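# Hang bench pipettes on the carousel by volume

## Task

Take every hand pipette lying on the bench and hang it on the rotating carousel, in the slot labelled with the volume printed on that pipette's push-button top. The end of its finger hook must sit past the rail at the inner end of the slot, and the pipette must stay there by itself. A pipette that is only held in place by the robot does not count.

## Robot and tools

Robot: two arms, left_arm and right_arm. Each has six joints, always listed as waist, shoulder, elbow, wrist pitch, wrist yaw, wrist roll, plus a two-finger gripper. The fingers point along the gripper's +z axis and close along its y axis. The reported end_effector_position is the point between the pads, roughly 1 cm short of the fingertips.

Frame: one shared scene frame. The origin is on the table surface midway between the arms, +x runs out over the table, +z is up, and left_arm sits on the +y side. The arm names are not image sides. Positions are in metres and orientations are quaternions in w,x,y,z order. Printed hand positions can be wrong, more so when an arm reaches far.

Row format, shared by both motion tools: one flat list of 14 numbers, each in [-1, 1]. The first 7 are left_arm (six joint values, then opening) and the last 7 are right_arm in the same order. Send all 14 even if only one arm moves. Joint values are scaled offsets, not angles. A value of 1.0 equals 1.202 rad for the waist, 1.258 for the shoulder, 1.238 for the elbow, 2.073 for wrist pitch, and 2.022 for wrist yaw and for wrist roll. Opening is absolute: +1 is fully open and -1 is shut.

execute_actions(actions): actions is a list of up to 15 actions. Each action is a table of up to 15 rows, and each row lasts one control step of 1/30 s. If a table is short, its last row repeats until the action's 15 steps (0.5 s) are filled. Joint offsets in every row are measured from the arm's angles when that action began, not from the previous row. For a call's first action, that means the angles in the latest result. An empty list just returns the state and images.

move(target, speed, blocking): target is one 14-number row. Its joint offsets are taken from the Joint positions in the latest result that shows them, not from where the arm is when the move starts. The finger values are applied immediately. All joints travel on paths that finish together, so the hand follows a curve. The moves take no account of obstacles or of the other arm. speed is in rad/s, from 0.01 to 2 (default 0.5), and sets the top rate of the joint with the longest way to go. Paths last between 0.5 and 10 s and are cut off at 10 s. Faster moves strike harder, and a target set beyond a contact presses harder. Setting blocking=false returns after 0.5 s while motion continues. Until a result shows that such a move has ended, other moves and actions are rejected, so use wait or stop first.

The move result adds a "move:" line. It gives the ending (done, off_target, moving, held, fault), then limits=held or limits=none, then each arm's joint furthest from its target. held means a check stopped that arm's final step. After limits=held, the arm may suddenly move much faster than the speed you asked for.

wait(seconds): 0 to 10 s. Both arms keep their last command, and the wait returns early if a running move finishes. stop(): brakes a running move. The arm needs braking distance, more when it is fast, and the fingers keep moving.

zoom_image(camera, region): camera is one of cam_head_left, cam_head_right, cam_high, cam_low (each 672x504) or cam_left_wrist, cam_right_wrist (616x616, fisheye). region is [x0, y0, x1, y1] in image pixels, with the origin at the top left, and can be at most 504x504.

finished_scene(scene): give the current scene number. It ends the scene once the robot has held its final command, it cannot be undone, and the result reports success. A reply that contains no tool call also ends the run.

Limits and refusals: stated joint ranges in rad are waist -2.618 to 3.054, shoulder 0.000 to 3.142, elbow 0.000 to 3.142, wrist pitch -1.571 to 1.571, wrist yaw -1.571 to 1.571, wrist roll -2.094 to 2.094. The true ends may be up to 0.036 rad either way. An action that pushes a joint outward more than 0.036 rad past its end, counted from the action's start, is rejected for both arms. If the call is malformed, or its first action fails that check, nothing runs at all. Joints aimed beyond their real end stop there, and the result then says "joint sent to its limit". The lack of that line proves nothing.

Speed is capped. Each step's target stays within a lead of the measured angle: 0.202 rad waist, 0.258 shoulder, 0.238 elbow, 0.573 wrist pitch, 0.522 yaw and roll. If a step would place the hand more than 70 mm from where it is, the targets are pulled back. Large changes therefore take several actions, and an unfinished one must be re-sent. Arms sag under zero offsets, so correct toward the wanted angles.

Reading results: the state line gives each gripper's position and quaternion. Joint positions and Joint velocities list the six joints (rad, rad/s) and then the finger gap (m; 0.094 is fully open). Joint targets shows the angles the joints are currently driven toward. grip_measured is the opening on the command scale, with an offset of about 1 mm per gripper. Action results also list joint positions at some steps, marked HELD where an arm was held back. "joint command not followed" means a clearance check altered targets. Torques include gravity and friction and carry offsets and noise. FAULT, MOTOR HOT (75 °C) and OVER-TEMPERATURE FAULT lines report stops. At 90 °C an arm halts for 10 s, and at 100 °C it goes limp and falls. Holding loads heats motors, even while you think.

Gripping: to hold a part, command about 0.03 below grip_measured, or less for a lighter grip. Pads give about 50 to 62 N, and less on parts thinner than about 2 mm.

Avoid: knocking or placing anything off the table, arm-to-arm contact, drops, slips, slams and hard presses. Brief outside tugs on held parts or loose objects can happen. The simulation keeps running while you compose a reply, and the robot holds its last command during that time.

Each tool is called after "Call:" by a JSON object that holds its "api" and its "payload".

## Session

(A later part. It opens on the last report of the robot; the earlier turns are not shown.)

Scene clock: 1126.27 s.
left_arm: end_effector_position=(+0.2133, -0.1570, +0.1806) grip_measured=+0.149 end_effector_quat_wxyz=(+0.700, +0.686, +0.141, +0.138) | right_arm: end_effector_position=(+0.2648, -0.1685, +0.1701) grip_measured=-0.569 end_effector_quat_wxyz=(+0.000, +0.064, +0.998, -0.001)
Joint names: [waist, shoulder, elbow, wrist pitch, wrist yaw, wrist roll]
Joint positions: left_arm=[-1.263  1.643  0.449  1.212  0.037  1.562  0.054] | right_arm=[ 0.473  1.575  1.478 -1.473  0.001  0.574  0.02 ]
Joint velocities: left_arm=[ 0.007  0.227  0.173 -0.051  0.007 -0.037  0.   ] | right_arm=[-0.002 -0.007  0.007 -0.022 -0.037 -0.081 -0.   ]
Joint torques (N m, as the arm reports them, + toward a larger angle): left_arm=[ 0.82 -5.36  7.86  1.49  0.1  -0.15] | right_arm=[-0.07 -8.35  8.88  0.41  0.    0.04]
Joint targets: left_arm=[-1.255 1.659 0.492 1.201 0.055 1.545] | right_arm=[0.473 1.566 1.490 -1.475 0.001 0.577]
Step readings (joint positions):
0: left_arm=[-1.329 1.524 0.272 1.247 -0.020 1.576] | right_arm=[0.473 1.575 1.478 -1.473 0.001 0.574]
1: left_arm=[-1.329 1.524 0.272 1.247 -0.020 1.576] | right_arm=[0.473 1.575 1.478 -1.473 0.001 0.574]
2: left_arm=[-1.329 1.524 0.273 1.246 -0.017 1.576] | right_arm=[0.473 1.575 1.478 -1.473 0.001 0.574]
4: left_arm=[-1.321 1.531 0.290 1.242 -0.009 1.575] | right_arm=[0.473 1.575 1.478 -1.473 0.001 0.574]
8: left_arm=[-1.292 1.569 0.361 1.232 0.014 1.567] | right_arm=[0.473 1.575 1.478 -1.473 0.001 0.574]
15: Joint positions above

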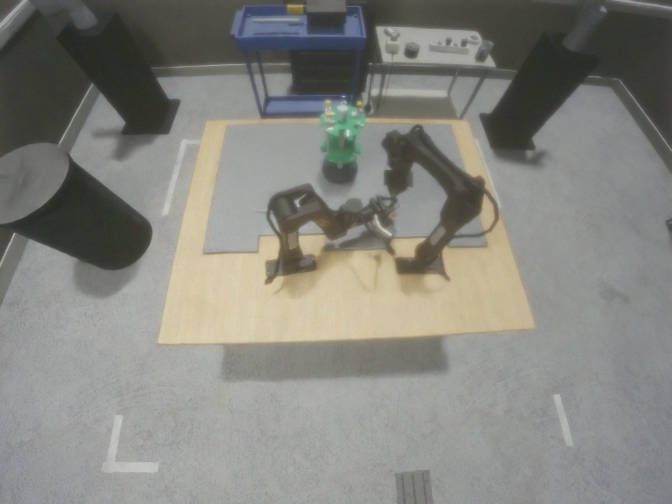

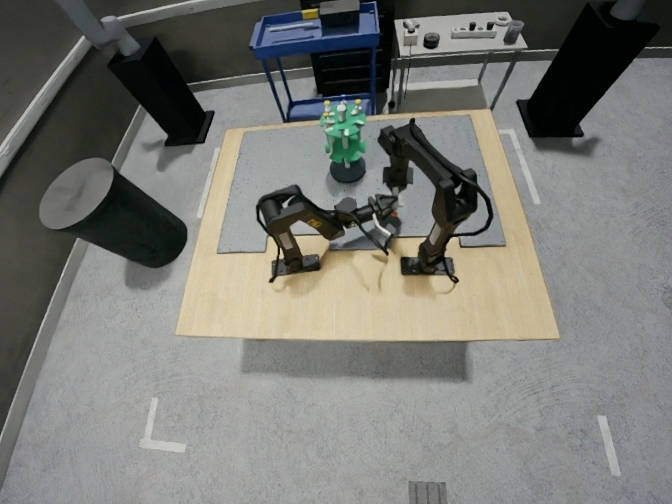

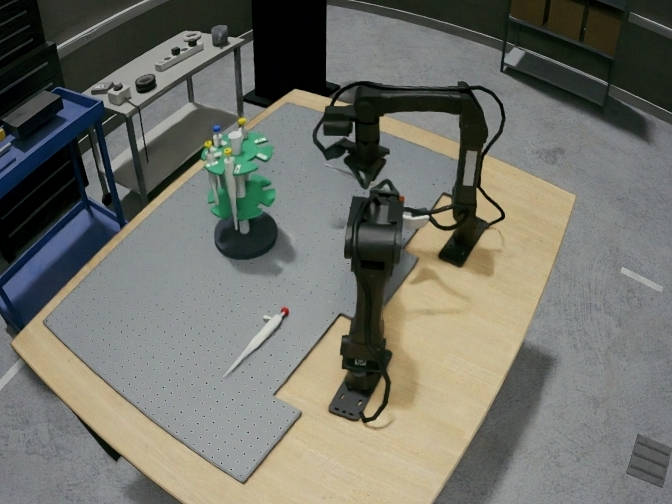

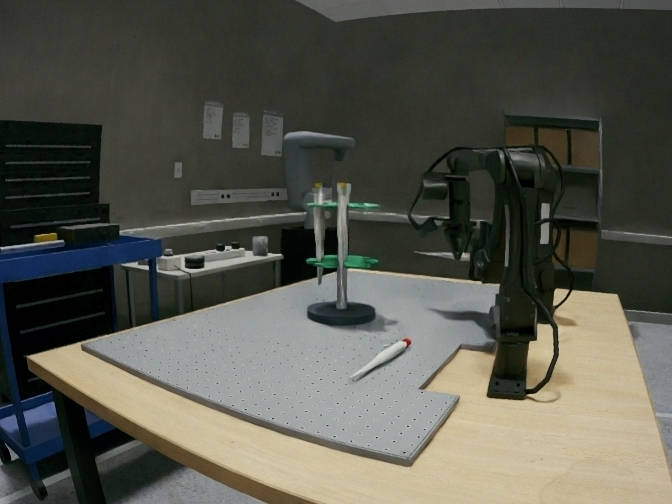

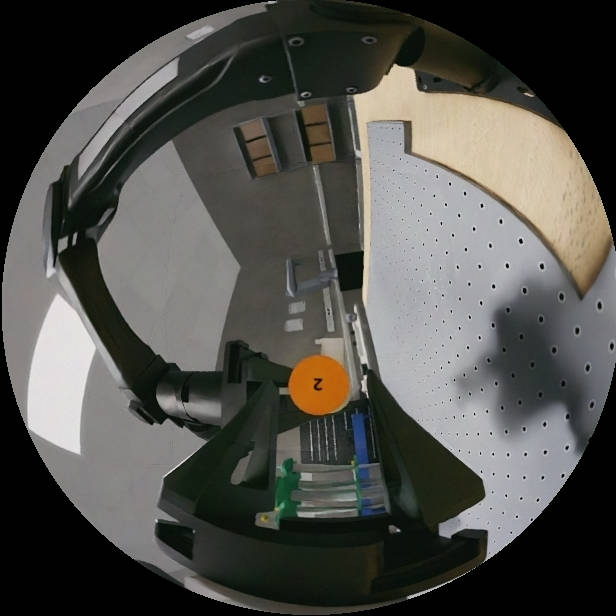

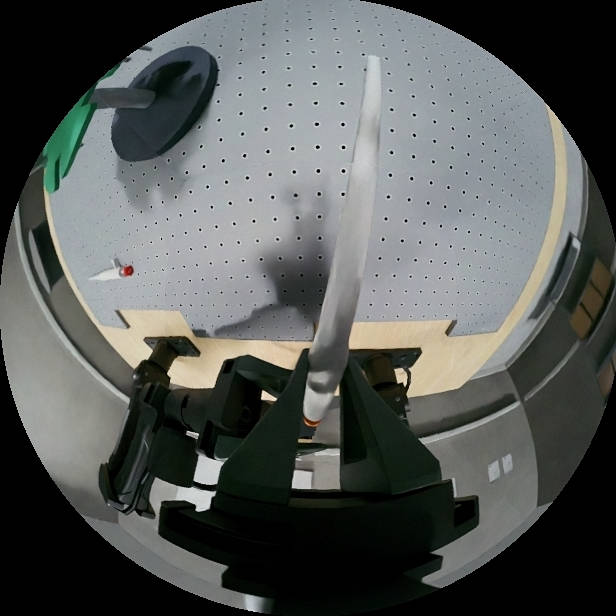

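Call:
{"api": "execute_actions", "payload": {"actions": []}}

Call:
{"api": "zoom_image", "payload": {"camera": "cam_left_wrist", "region": [230, 270, 410, 430]}}

Call:
{"api": "zoom_image", "payload": {"camera": "cam_head_left", "region": [350, 170, 430, 250]}}

Scene clock: 1128.97 s.
left_arm: end_effector_position=(+0.2126, -0.1595, +0.1755) grip_measured=+0.149 end_effector_quat_wxyz=(+0.695, +0.693, +0.140, +0.133) | right_arm: end_effector_position=(+0.2648, -0.1685, +0.1701) grip_measured=-0.569 end_effector_quat_wxyz=(+0.000, +0.064, +0.998, -0.001)
Joint names: [waist, shoulder, elbow, wrist pitch, wrist yaw, wrist roll]
Joint positions: left_arm=[-1.263  1.655  0.456  1.201  0.046  1.561  0.054] | right_arm=[ 0.473  1.575  1.478 -1.473  0.001  0.574  0.02 ]
Joint velocities: left_arm=[-0.002 -0.007 -0.022 -0.022 -0.051  0.037 -0.001] | right_arm=[ 0.007  0.022  0.002 -0.022  0.007 -0.037 -0.001]
Joint torques (N m, as the arm reports them, + toward a larger angle): left_arm=[ 0.75 -5.31  8.11  1.49  0.09 -0.13] | right_arm=[ 0.02 -8.35  8.85  0.4  -0.02  0.04]
Joint targets: left_arm=[-1.255 1.659 0.492 1.201 0.055 1.545] | right_arm=[0.473 1.566 1.490 -1.475 0.001 0.577]

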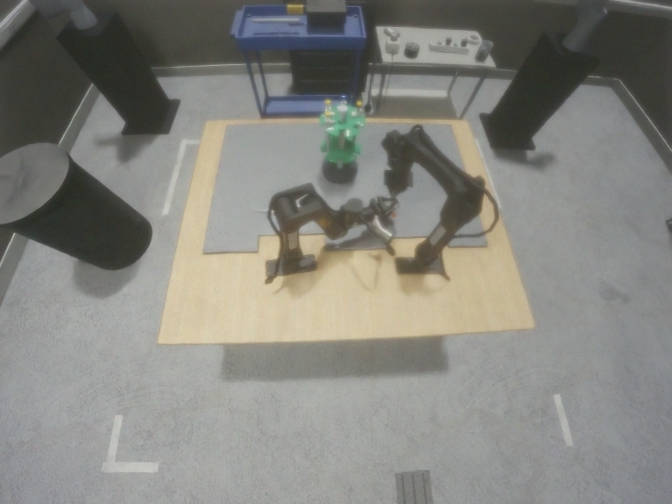

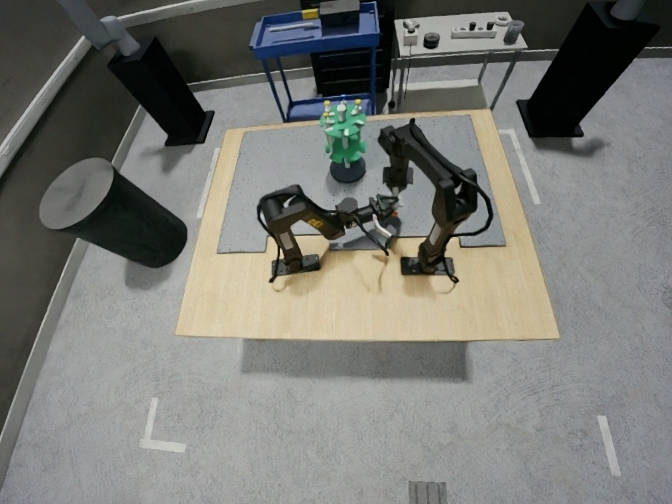

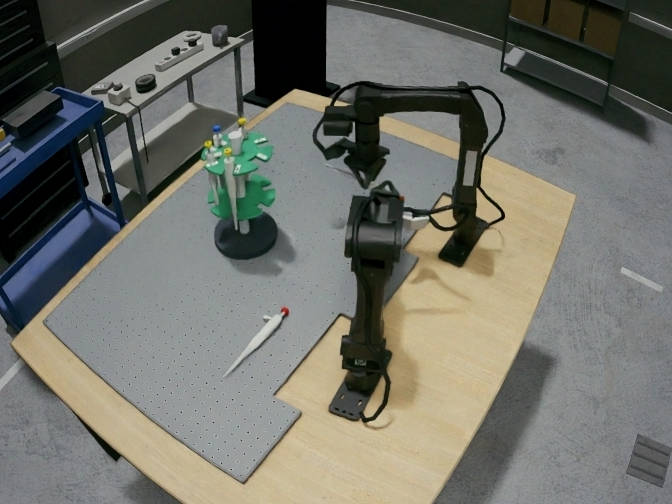

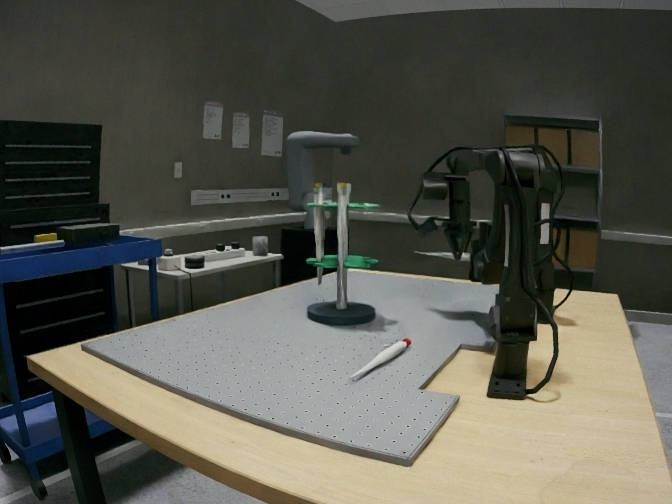

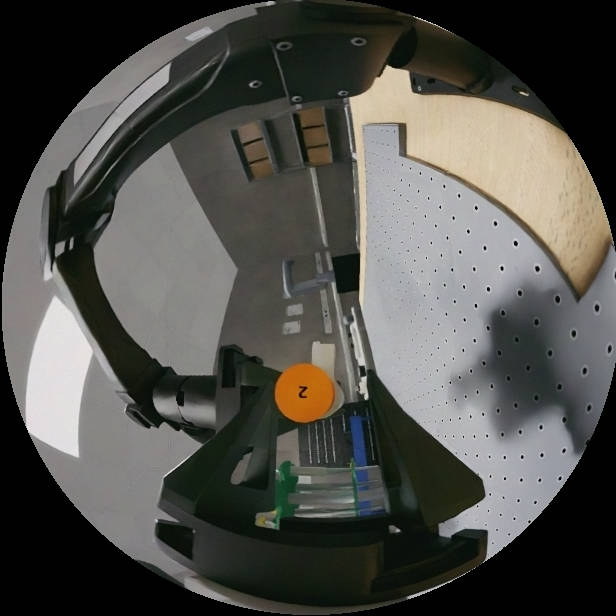

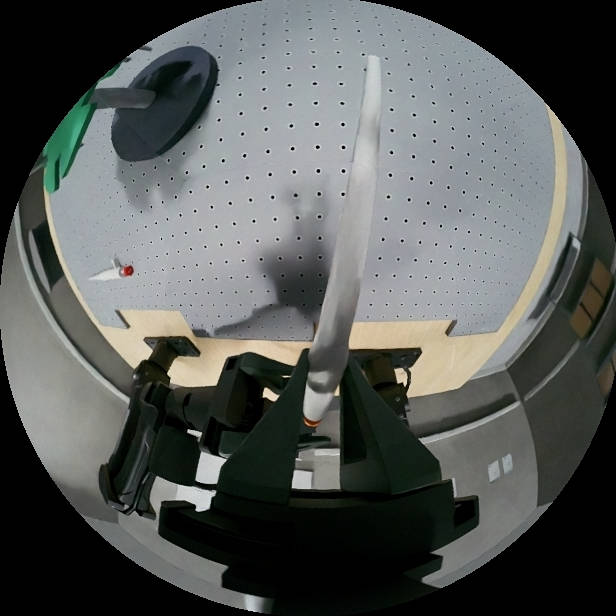

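Region (230, 270, 410, 430) of cam_left_wrist's 616x616 image, scaled by 2.800, with more detail than that image has.

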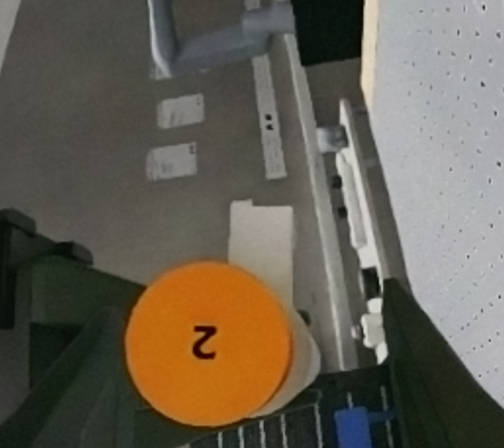

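Region (350, 170, 430, 250) of cam_head_left's 672x504 image, scaled by 6.300, with more detail than that image has.

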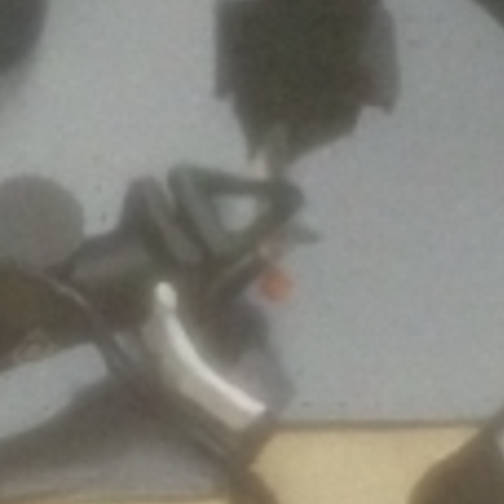

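Call:
{"api": "execute_actions", "payload": {"actions": [[[-0.004,0.0,0.026,-0.003,0.003,-0.006,0.1,0,-0.007,0.01,-0.001,0,0.002,-0.605],[-0.009,0.0,0.026,-0.006,0.003,-0.006,0.03,0,-0.007,0.01,-0.001,0,0.002,-0.605],[-0.013,0.0,0.026,-0.008,0.003,-0.006,-0.05,0,-0.007,0.01,-0.001,0,0.002,-0.605],[-0.016,0.0,0.026,-0.008,0.003,-0.006,-0.13,0,-0.007,0.01,-0.001,0,0.002,-0.605],[-0.016,0.0,0.026,-0.007,0.003,-0.006,-0.2,0,-0.007,0.01,-0.001,0,0.002,-0.605],[-0.016,0.0,0.026,-0.0068,0.003,-0.006,-0.26,0,-0.007,0.01,-0.001,0,0.002,-0.605],[-0.016,0.0,0.026,-0.0068,0.003,-0.006,-0.31,0,-0.007,0.01,-0.001,0,0.002,-0.605],[-0.016,0.0,0.026,-0.0068,0.003,-0.006,-0.35,0,-0.007,0.01,-0.001,0,0.002,-0.605],[-0.016,0.0,0.026,-0.0068,0.003,-0.006,-0.38,0,-0.007,0.01,-0.001,0,0.002,-0.605]]]}}

Call:
{"api": "zoom_image", "payload": {"camera": "cam_left_wrist", "region": [230, 270, 410, 430]}}

Call:
{"api": "zoom_image", "payload": {"camera": "cam_high", "region": [340, 150, 430, 230]}}

Scene clock: 1201.90 s.
left_arm: end_effector_position=(+0.2088, -0.1612, +0.1719) grip_measured=-0.378 end_effector_quat_wxyz=(+0.690, +0.698, +0.138, +0.129) | right_arm: end_effector_position=(+0.2648, -0.1685, +0.1701) grip_measured=-0.569 end_effector_quat_wxyz=(+0.000, +0.064, +0.998, -0.001)
Joint names: [waist, shoulder, elbow, wrist pitch, wrist yaw, wrist roll]
Joint positions: left_arm=[-1.273  1.655  0.456  1.186  0.046  1.561  0.029] | right_arm=[ 0.473  1.575  1.478 -1.473  0.001  0.574  0.02 ]
Joint velocities: left_arm=[-0.007  0.007 -0.022  0.022 -0.051 -0.022  0.   ] | right_arm=[-0.002  0.002 -0.022  0.007 -0.037 -0.037  0.   ]
Joint torques (N m, as the arm reports them, + toward a larger angle): left_arm=[-0.78 -5.62  7.8   1.47  0.07 -0.1 ] | right_arm=[-0.09 -8.33  8.84  0.43 -0.01  0.07]
Joint targets: left_arm=[-1.283 1.655 0.488 1.186 0.052 1.549] | right_arm=[0.473 1.566 1.490 -1.475 0.001 0.578]
Step readings (joint positions):
0: left_arm=[-1.263 1.655 0.456 1.201 0.046 1.561] | right_arm=[0.473 1.575 1.478 -1.473 0.001 0.574]
1: left_arm=[-1.263 1.655 0.456 1.200 0.046 1.561] | right_arm=[0.473 1.575 1.478 -1.473 0.001 0.574]
2: left_arm=[-1.263 1.655 0.456 1.198 0.046 1.561] | right_arm=[0.473 1.575 1.478 -1.473 0.001 0.574]
4: left_arm=[-1.266 1.655 0.456 1.193 0.046 1.561] | right_arm=[0.473 1.575 1.478 -1.473 0.001 0.574]
8: left_arm=[-1.273 1.655 0.456 1.188 0.046 1.561] | right_arm=[0.473 1.575 1.478 -1.473 0.001 0.574]
15: Joint positions above

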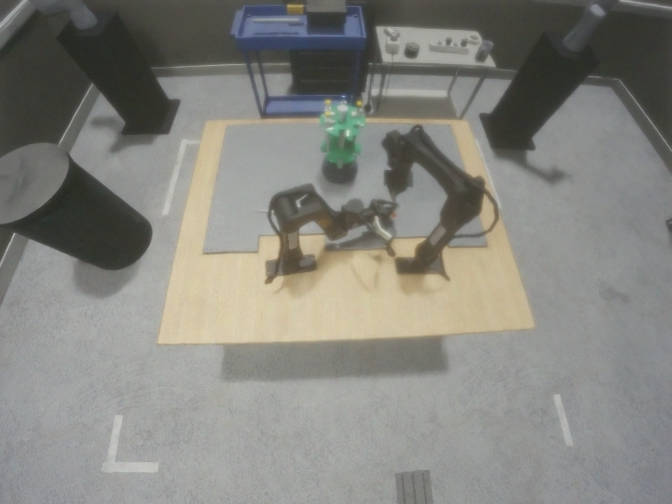

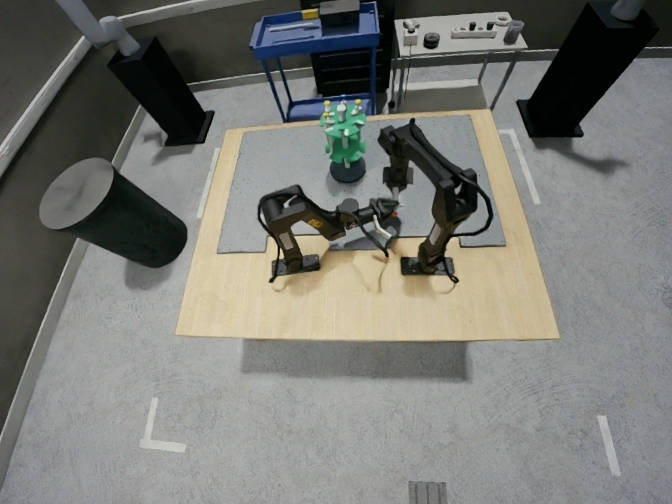

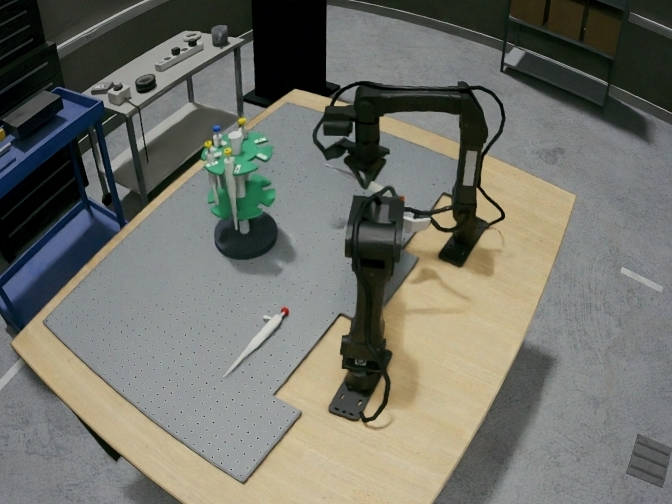

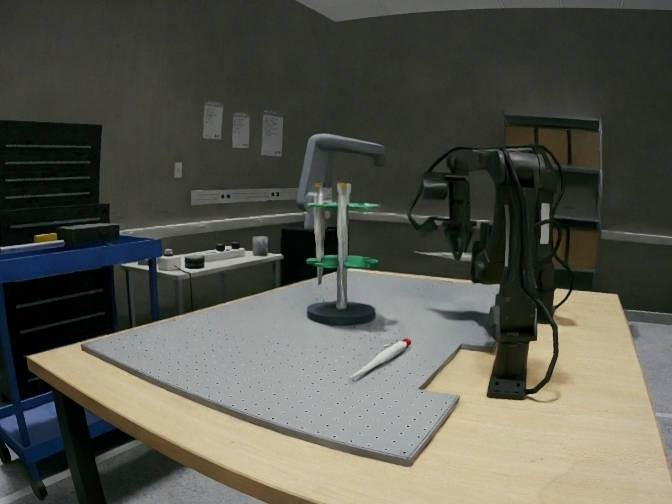

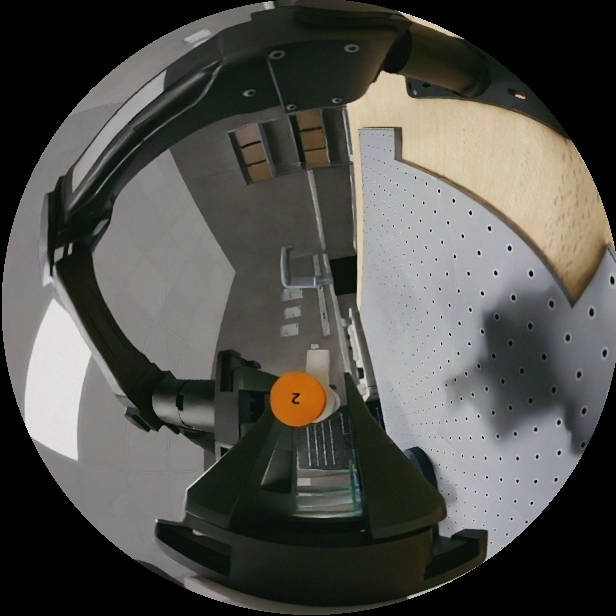

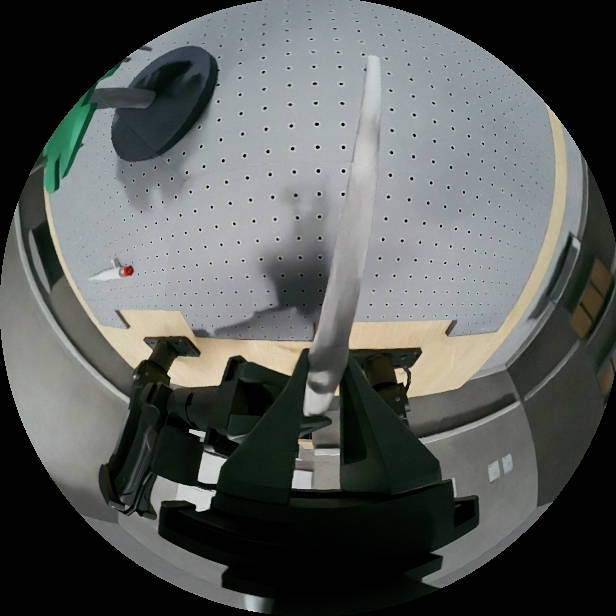

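Region (230, 270, 410, 430) of cam_left_wrist's 616x616 image, scaled by 2.800, with more detail than that image has.

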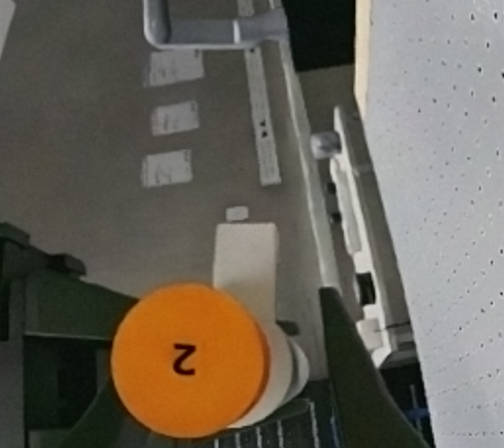

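Region (340, 150, 430, 230) of cam_high's 672x504 image, scaled by 5.600, with more detail than that image has.

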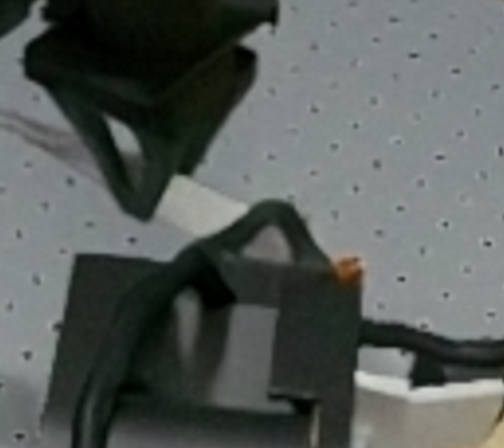

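Call:
{"api": "execute_actions", "payload": {"actions": [[[-0.004,0.0,0.024,0.003,-0.006,-0.006,-0.38,-0.01,-0.007,0.01,-0.001,0,0.008,-0.605],[-0.004,0.0,0.024,0.003,-0.012,-0.006,-0.38,-0.017,-0.007,0.01,-0.001,0,0.013,-0.605],[-0.004,0.0,0.024,0.003,-0.015,-0.006,-0.38,-0.024,-0.007,0.01,-0.001,0,0.016,-0.605],[-0.004,0.0,0.024,0.003,-0.015,-0.006,-0.38,-0.029,-0.007,0.01,-0.001,0,0.016,-0.605],[-0.004,0.0,0.024,0.003,-0.014,-0.006,-0.38,-0.0324,-0.007,0.01,-0.001,0,0.015,-0.605],[-0.004,0.0,0.024,0.003,-0.013,-0.006,-0.39,-0.0324,-0.007,0.01,-0.001,0,0.014,-0.605],[-0.004,0.0,0.024,0.003,-0.012,-0.006,-0.41,-0.0324,-0.007,0.01,-0.001,0,0.0134,-0.605],[-0.004,0.0,0.024,0.003,-0.012,-0.006,-0.44,-0.0324,-0.007,0.01,-0.001,0,0.0134,-0.605],[-0.004,0.0,0.024,0.003,-0.012,-0.006,-0.47,-0.0324,-0.007,0.01,-0.001,0,0.0134,-0.605],[-0.004,0.0,0.024,0.003,-0.012,-0.006,-0.5,-0.0324,-0.007,0.01,-0.001,0,0.0134,-0.605],[-0.004,0.0,0.024,0.003,-0.012,-0.006,-0.525,-0.0324,-0.007,0.01,-0.001,0,0.0134,-0.605],[-0.004,0.0,0.024,0.003,-0.012,-0.006,-0.55,-0.0324,-0.007,0.01,-0.001,0,0.0134,-0.605],[-0.004,0.0,0.024,0.003,-0.012,-0.006,-0.572,-0.0324,-0.007,0.01,-0.001,0,0.0134,-0.605],[-0.004,0.0,0.024,0.003,-0.012,-0.006,-0.594,-0.0324,-0.007,0.01,-0.001,0,0.0134,-0.605],[-0.004,0.0,0.024,0.003,-0.012,-0.006,-0.615,-0.0324,-0.007,0.01,-0.001,0,0.0134,-0.605]]]}}

Call:
{"api": "zoom_image", "payload": {"camera": "cam_left_wrist", "region": [230, 270, 410, 430]}}

Scene clock: 1225.43 s.
left_arm: end_effector_position=(+0.2113, -0.1602, +0.1729) grip_measured=-0.577 end_effector_quat_wxyz=(+0.691, +0.696, +0.143, +0.135) | right_arm: end_effector_position=(+0.2684, -0.1765, +0.1701) grip_measured=-0.569 end_effector_quat_wxyz=(+0.000, +0.090, +0.996, -0.001)
Joint names: [waist, shoulder, elbow, wrist pitch, wrist yaw, wrist roll]
Joint positions: left_arm=[-1.273  1.655  0.456  1.19   0.031  1.561  0.02 ] | right_arm=[ 0.441  1.575  1.478 -1.473  0.001  0.593  0.02 ]
Joint velocities: left_arm=[-0.012 -0.007 -0.012 -0.051  0.037 -0.022 -0.   ] | right_arm=[ 0.022  0.002  0.007  0.066 -0.081 -0.007  0.001]
Joint torques (N m, as the arm reports them, + toward a larger angle): left_arm=[-0.4  -5.63  7.6   1.48 -0.09 -0.1 ] | right_arm=[-0.55 -8.35  8.84  0.41 -0.02  0.09]
Joint targets: left_arm=[-1.278 1.655 0.485 1.192 0.022 1.549] | right_arm=[0.434 1.566 1.490 -1.475 0.002 0.601]
Step readings (joint positions):
0: left_arm=[-1.273 1.655 0.456 1.186 0.046 1.561] | right_arm=[0.473 1.575 1.478 -1.473 0.001 0.574]
1: left_arm=[-1.273 1.655 0.456 1.186 0.046 1.561] | right_arm=[0.473 1.575 1.478 -1.473 0.001 0.575]
2: left_arm=[-1.273 1.655 0.456 1.186 0.044 1.561] | right_arm=[0.472 1.575 1.478 -1.473 0.001 0.578]
4: left_arm=[-1.273 1.655 0.456 1.186 0.036 1.561] | right_arm=[0.463 1.575 1.478 -1.473 0.001 0.585]
8: left_arm=[-1.273 1.655 0.456 1.186 0.031 1.561] | right_arm=[0.442 1.575 1.478 -1.473 0.001 0.591]
15: Joint positions above

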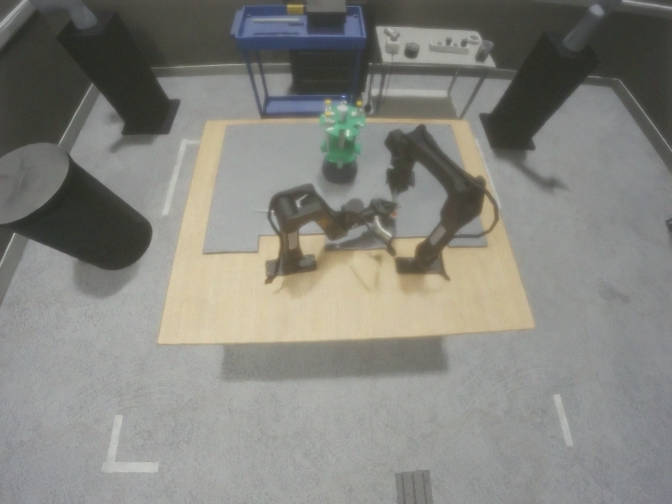

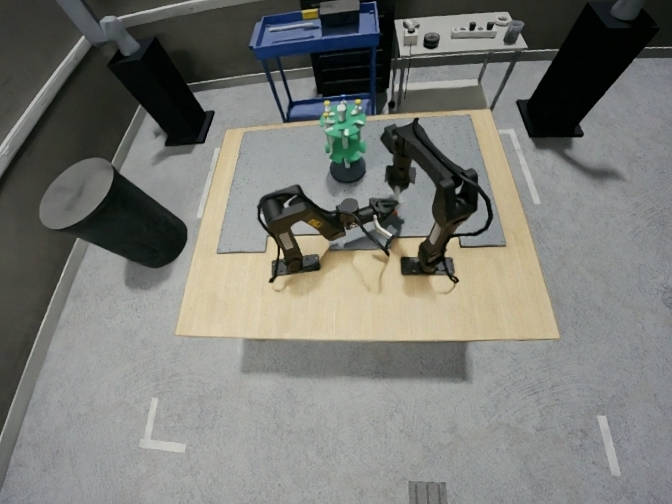

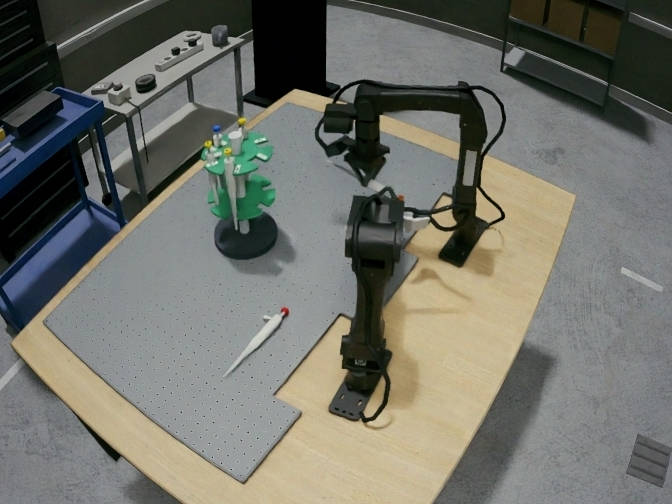

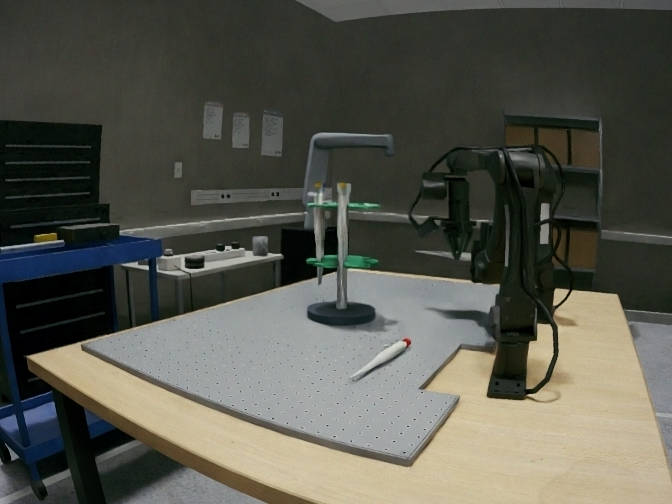

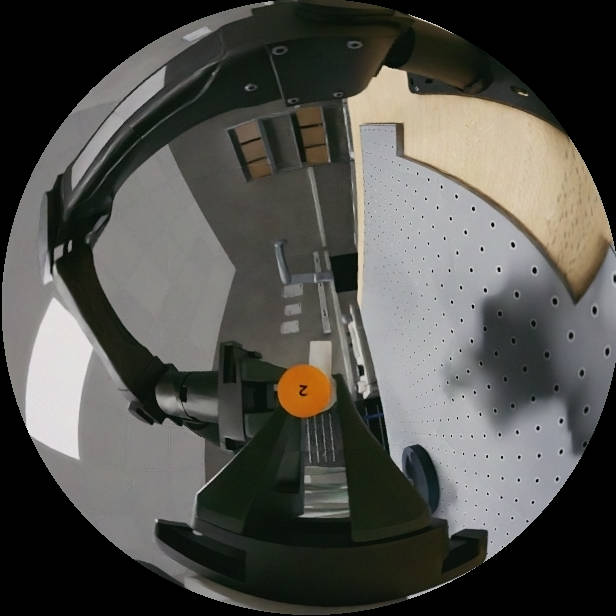

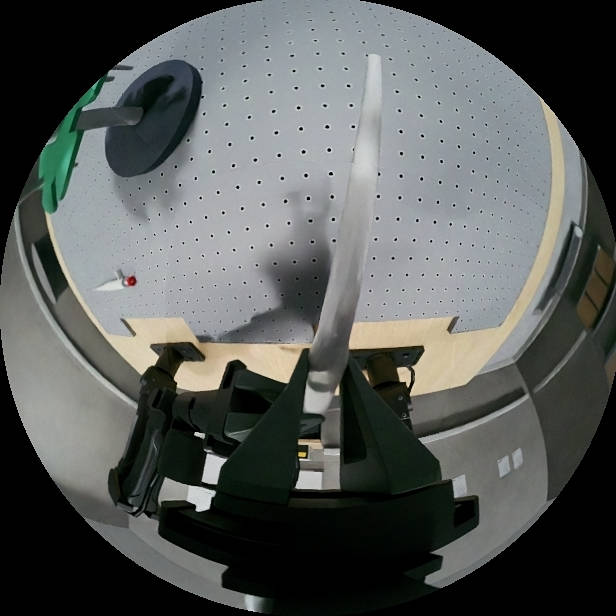

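Region (230, 270, 410, 430) of cam_left_wrist's 616x616 image, scaled by 2.800, with more detail than that image has.

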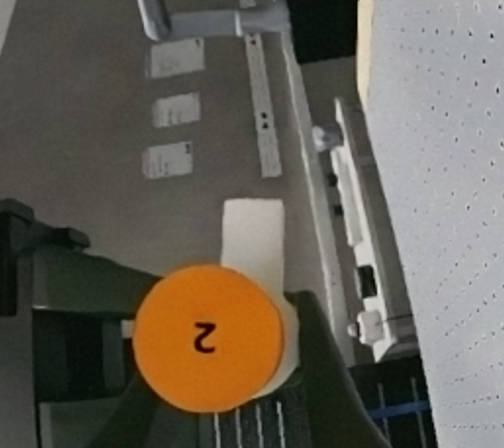

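Call:
{"api": "execute_actions", "payload": {"actions": [[[0,-0.004,0.024,0.006,0,0,-0.615,0,-0.007,0.012,0,0,0,-0.57],[0,-0.004,0.024,0.008,0,0,-0.615,0,-0.007,0.015,0,0,0,-0.52],[0,-0.004,0.024,0.01,0,0,-0.615,0,-0.007,0.018,0,0,0,-0.4],[0,-0.004,0.024,0.01,0,0,-0.615,0,-0.007,0.022,0,0,0,-0.25],[0,-0.004,0.024,0.01,0,0,-0.615,0,-0.007,0.03,-0.004,0,0,-0.1],[0,-0.004,0.024,0.01,0,0,-0.615,0,-0.007,0.044,-0.009,0,0,0.0],[0,-0.004,0.024,0.01,0,0,-0.615,0,-0.007,0.061,-0.015,0,0,0.1],[0,-0.004,0.024,0.01,0,0,-0.615,0,-0.007,0.08,-0.021,0,0,0.15],[0,-0.004,0.024,0.01,0,0,-0.615,0,-0.007,0.1,-0.027,0,0,0.15],[0,-0.004,0.024,0.01,0,0,-0.615,0,-0.007,0.12,-0.032,0,0,0.15],[0,-0.004,0.024,0.01,0,0,-0.615,0,-0.007,0.14,-0.036,0,0,0.15],[0,-0.004,0.024,0.01,0,0,-0.615,0,-0.007,0.157,-0.039,0,0,0.15],[0,-0.004,0.024,0.01,0,0,-0.615,0,-0.007,0.171,-0.041,0,0,0.15],[0,-0.004,0.024,0.01,0,0,-0.615,0,-0.007,0.181,-0.042,0,0,0.15],[0,-0.004,0.024,0.01,0,0,-0.615,0,-0.007,0.186,-0.042,0,0,0.15]]]}}

Scene clock: 1288.43 s.
left_arm: end_effector_position=(+0.2113, -0.1602, +0.1725) grip_measured=-0.577 end_effector_quat_wxyz=(+0.690, +0.696, +0.143, +0.135) | right_arm: end_effector_position=(+0.2882, -0.1678, +0.2184) grip_measured=+0.147 end_effector_quat_wxyz=(+0.058, +0.090, +0.994, +0.031)
Joint names: [waist, shoulder, elbow, wrist pitch, wrist yaw, wrist roll]
Joint positions: left_arm=[-1.273  1.655  0.456  1.189  0.031  1.562  0.02 ] | right_arm=[ 0.441  1.575  1.667 -1.53   0.001  0.593  0.054]
Joint velocities: left_arm=[-0.022  0.007  0.002  0.007  0.007  0.007 -0.   ] | right_arm=[ 0.002 -0.007  0.447 -0.051  0.037 -0.066  0.001]
Joint torques (N m, as the arm reports them, + toward a larger angle): left_arm=[ 0.   -6.03  7.62  1.69  0.   -0.01] | right_arm=[ 0.   -8.26  8.97  0.51 -0.02 -0.01]
Joint targets: left_arm=[-1.273 1.650 0.485 1.211 0.031 1.561] | right_arm=[0.441 1.566 1.708 -1.560 0.001 0.593]
Step readings (joint positions):
0: left_arm=[-1.273 1.655 0.456 1.190 0.031 1.561] | right_arm=[0.441 1.575 1.478 -1.473 0.001 0.593]
1: left_arm=[-1.273 1.655 0.456 1.191 0.031 1.561] | right_arm=[0.441 1.575 1.478 -1.473 0.001 0.593]
2: left_arm=[-1.273 1.655 0.456 1.191 0.031 1.562] | right_arm=[0.441 1.575 1.478 -1.473 0.001 0.593]
4: left_arm=[-1.273 1.655 0.456 1.189 0.031 1.562] | right_arm=[0.441 1.575 1.478 -1.473 0.001 0.593]
8: left_arm=[-1.273 1.655 0.456 1.189 0.031 1.562] | right_arm=[0.441 1.575 1.504 -1.489 0.001 0.593]
15: Joint positions above

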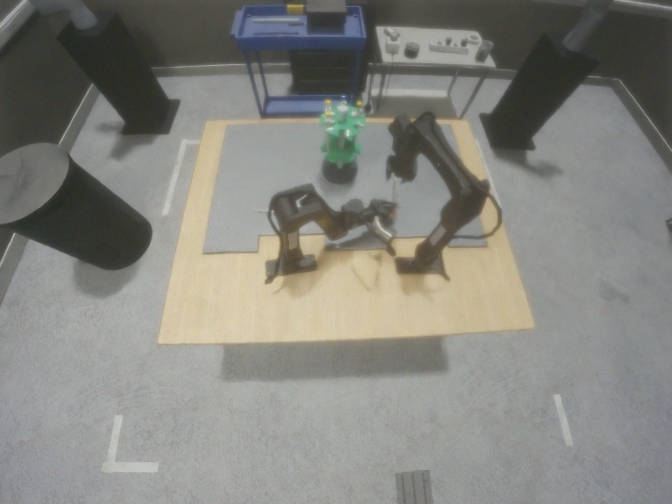

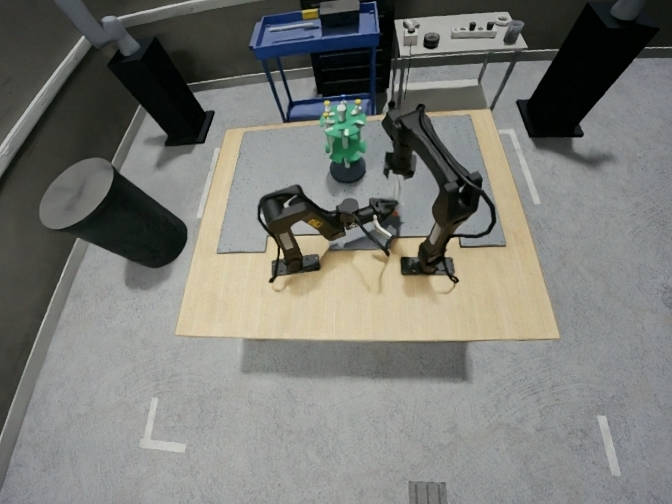

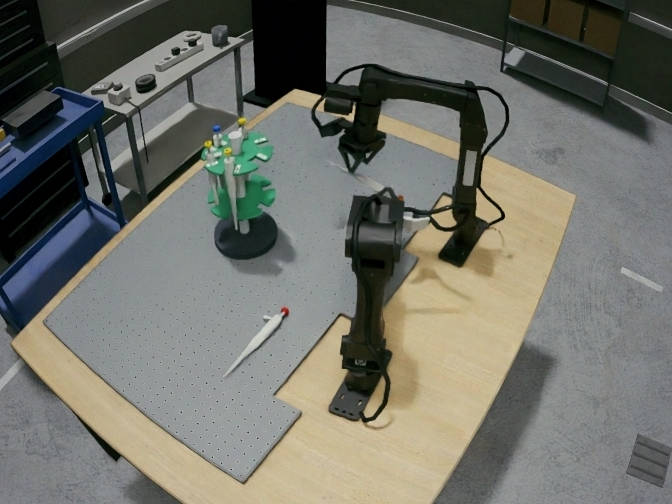

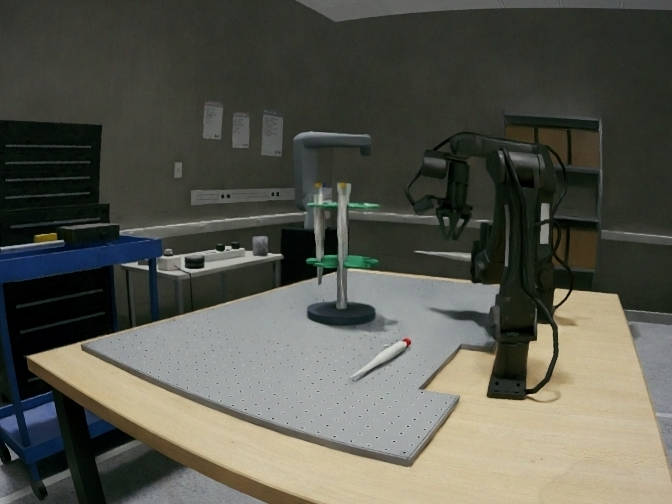

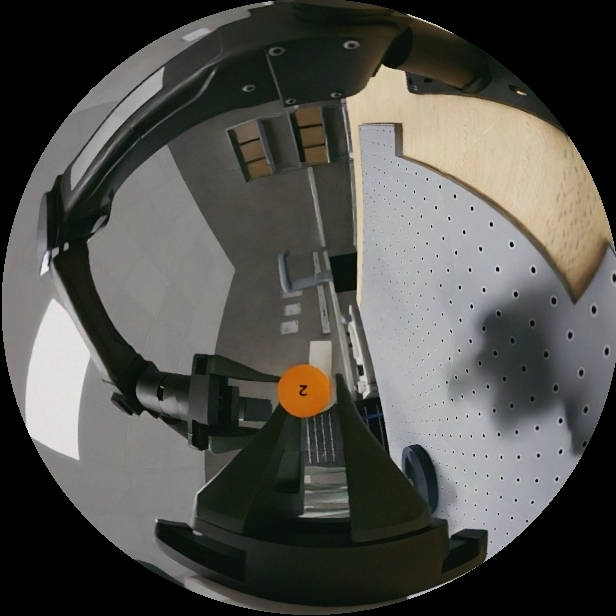

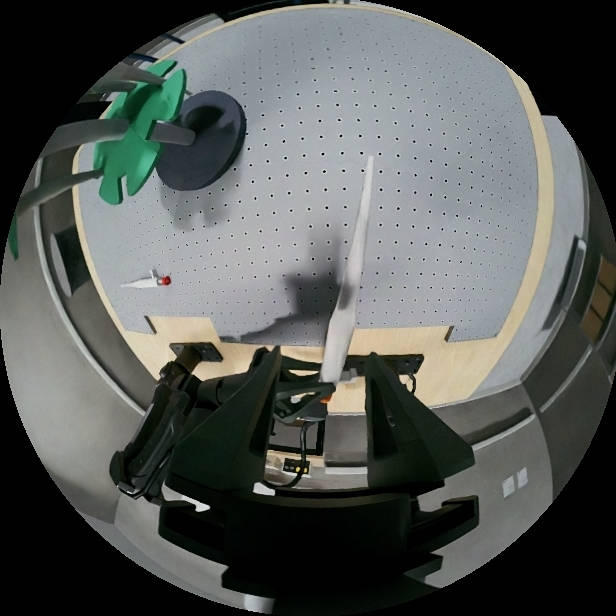

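Call:
{"api": "move", "payload": {"target": [0,-0.3855,0.4313,-0.5663,-0.0153,-0.5747,-0.615,-0.7413,-0.1987,-0.135,0.4486,0.099,0.2013,0.15], "speed": 1.5}}

Scene clock: 1296.57 s.
left_arm: end_effector_position=(+0.2069, -0.1402, +0.3044) grip_measured=-0.576 end_effector_quat_wxyz=(+0.574, +0.554, +0.559, -0.224) | right_arm: end_effector_position=(+0.3756, -0.5038, +0.3711) grip_measured=+0.148 end_effector_quat_wxyz=(+0.534, +0.602, +0.590, +0.062)
Joint names: [waist, shoulder, elbow, wrist pitch, wrist yaw, wrist roll]
Joint positions: left_arm=[-1.273  1.191  0.952 -0.005  0.007  0.41   0.02 ] | right_arm=[-0.446  1.349  1.517 -0.611  0.186  1.     0.054]
Joint velocities: left_arm=[ 0.007 -0.012  0.007  0.007 -0.022 -0.037 -0.001] | right_arm=[-0.002  0.002 -0.007  0.007 -0.051 -0.066 -0.001]
Joint torques (N m, as the arm reports them, + toward a larger angle): left_arm=[ 0.01 -5.41 10.3   1.67 -0.07 -0.06] | right_arm=[-0.29 -8.35  7.47  2.5   0.22  0.01]
Joint targets: left_arm=[-1.273 1.170 0.990 0.015 0.000 0.400] | right_arm=[-0.450 1.325 1.500 -0.600 0.201 1.000]
move: off_target (left_arm, right_arm); limits=none; left_arm: farthest joint: the elbow, 0.038 radians from its target (0.534 radians at the start); right_arm: farthest joint: the shoulder, 0.024 radians from its target (0.250 radians at the start)

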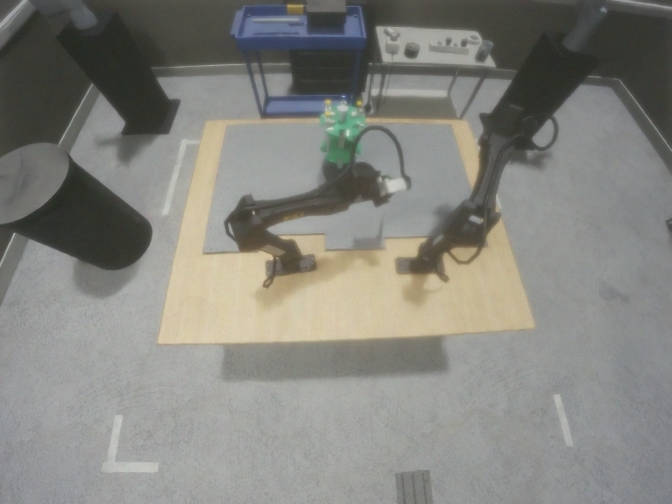

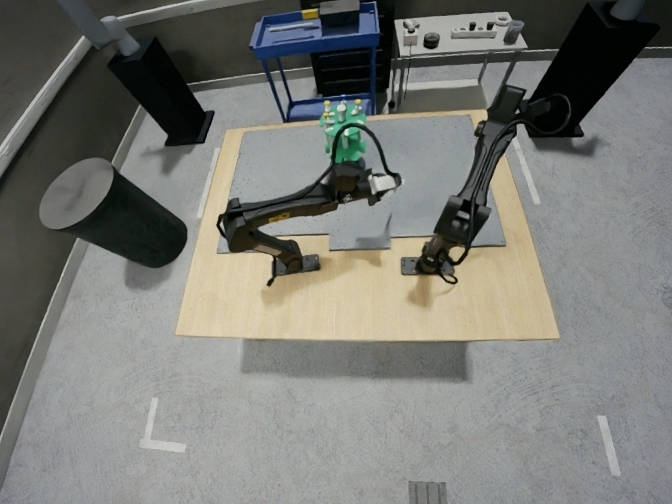

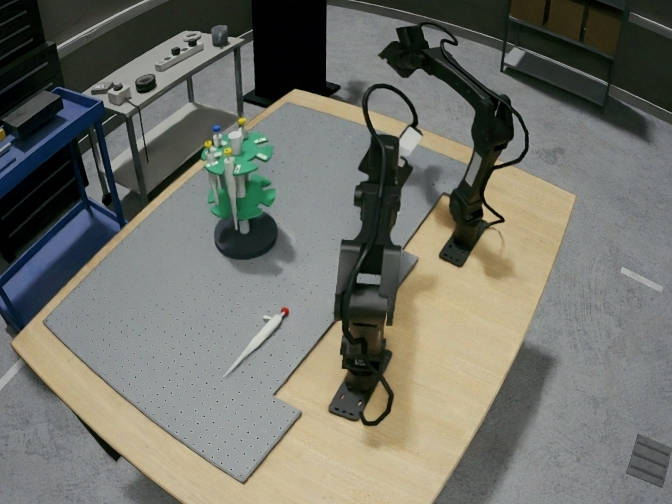

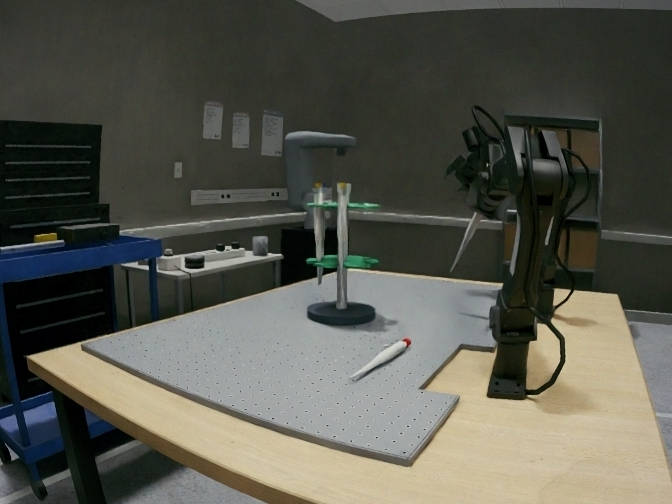

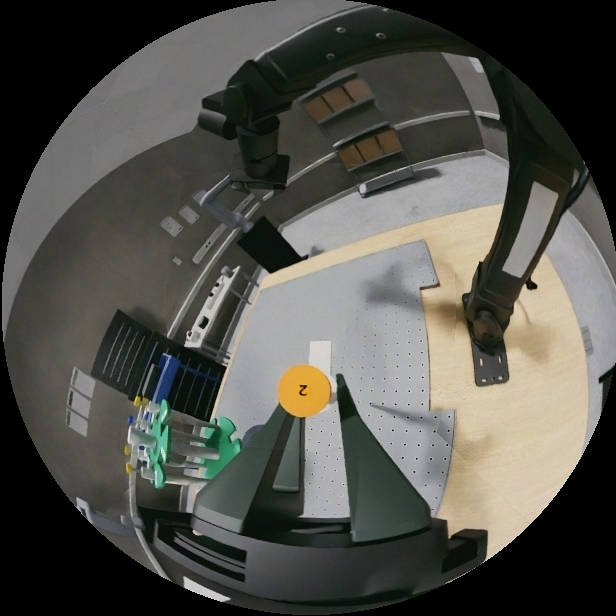

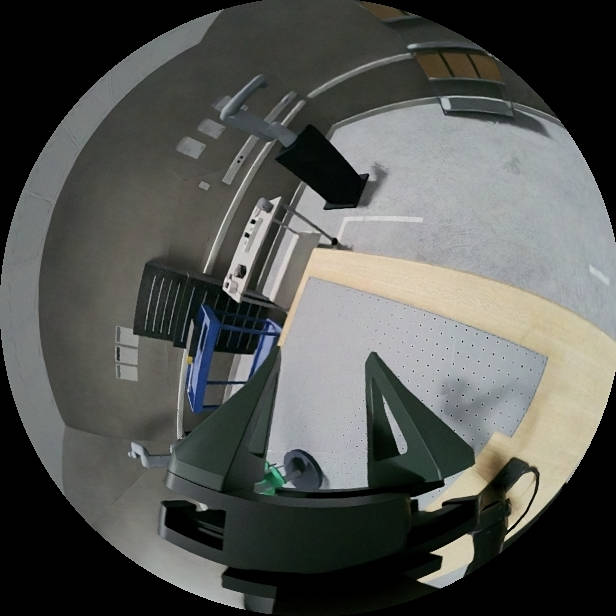

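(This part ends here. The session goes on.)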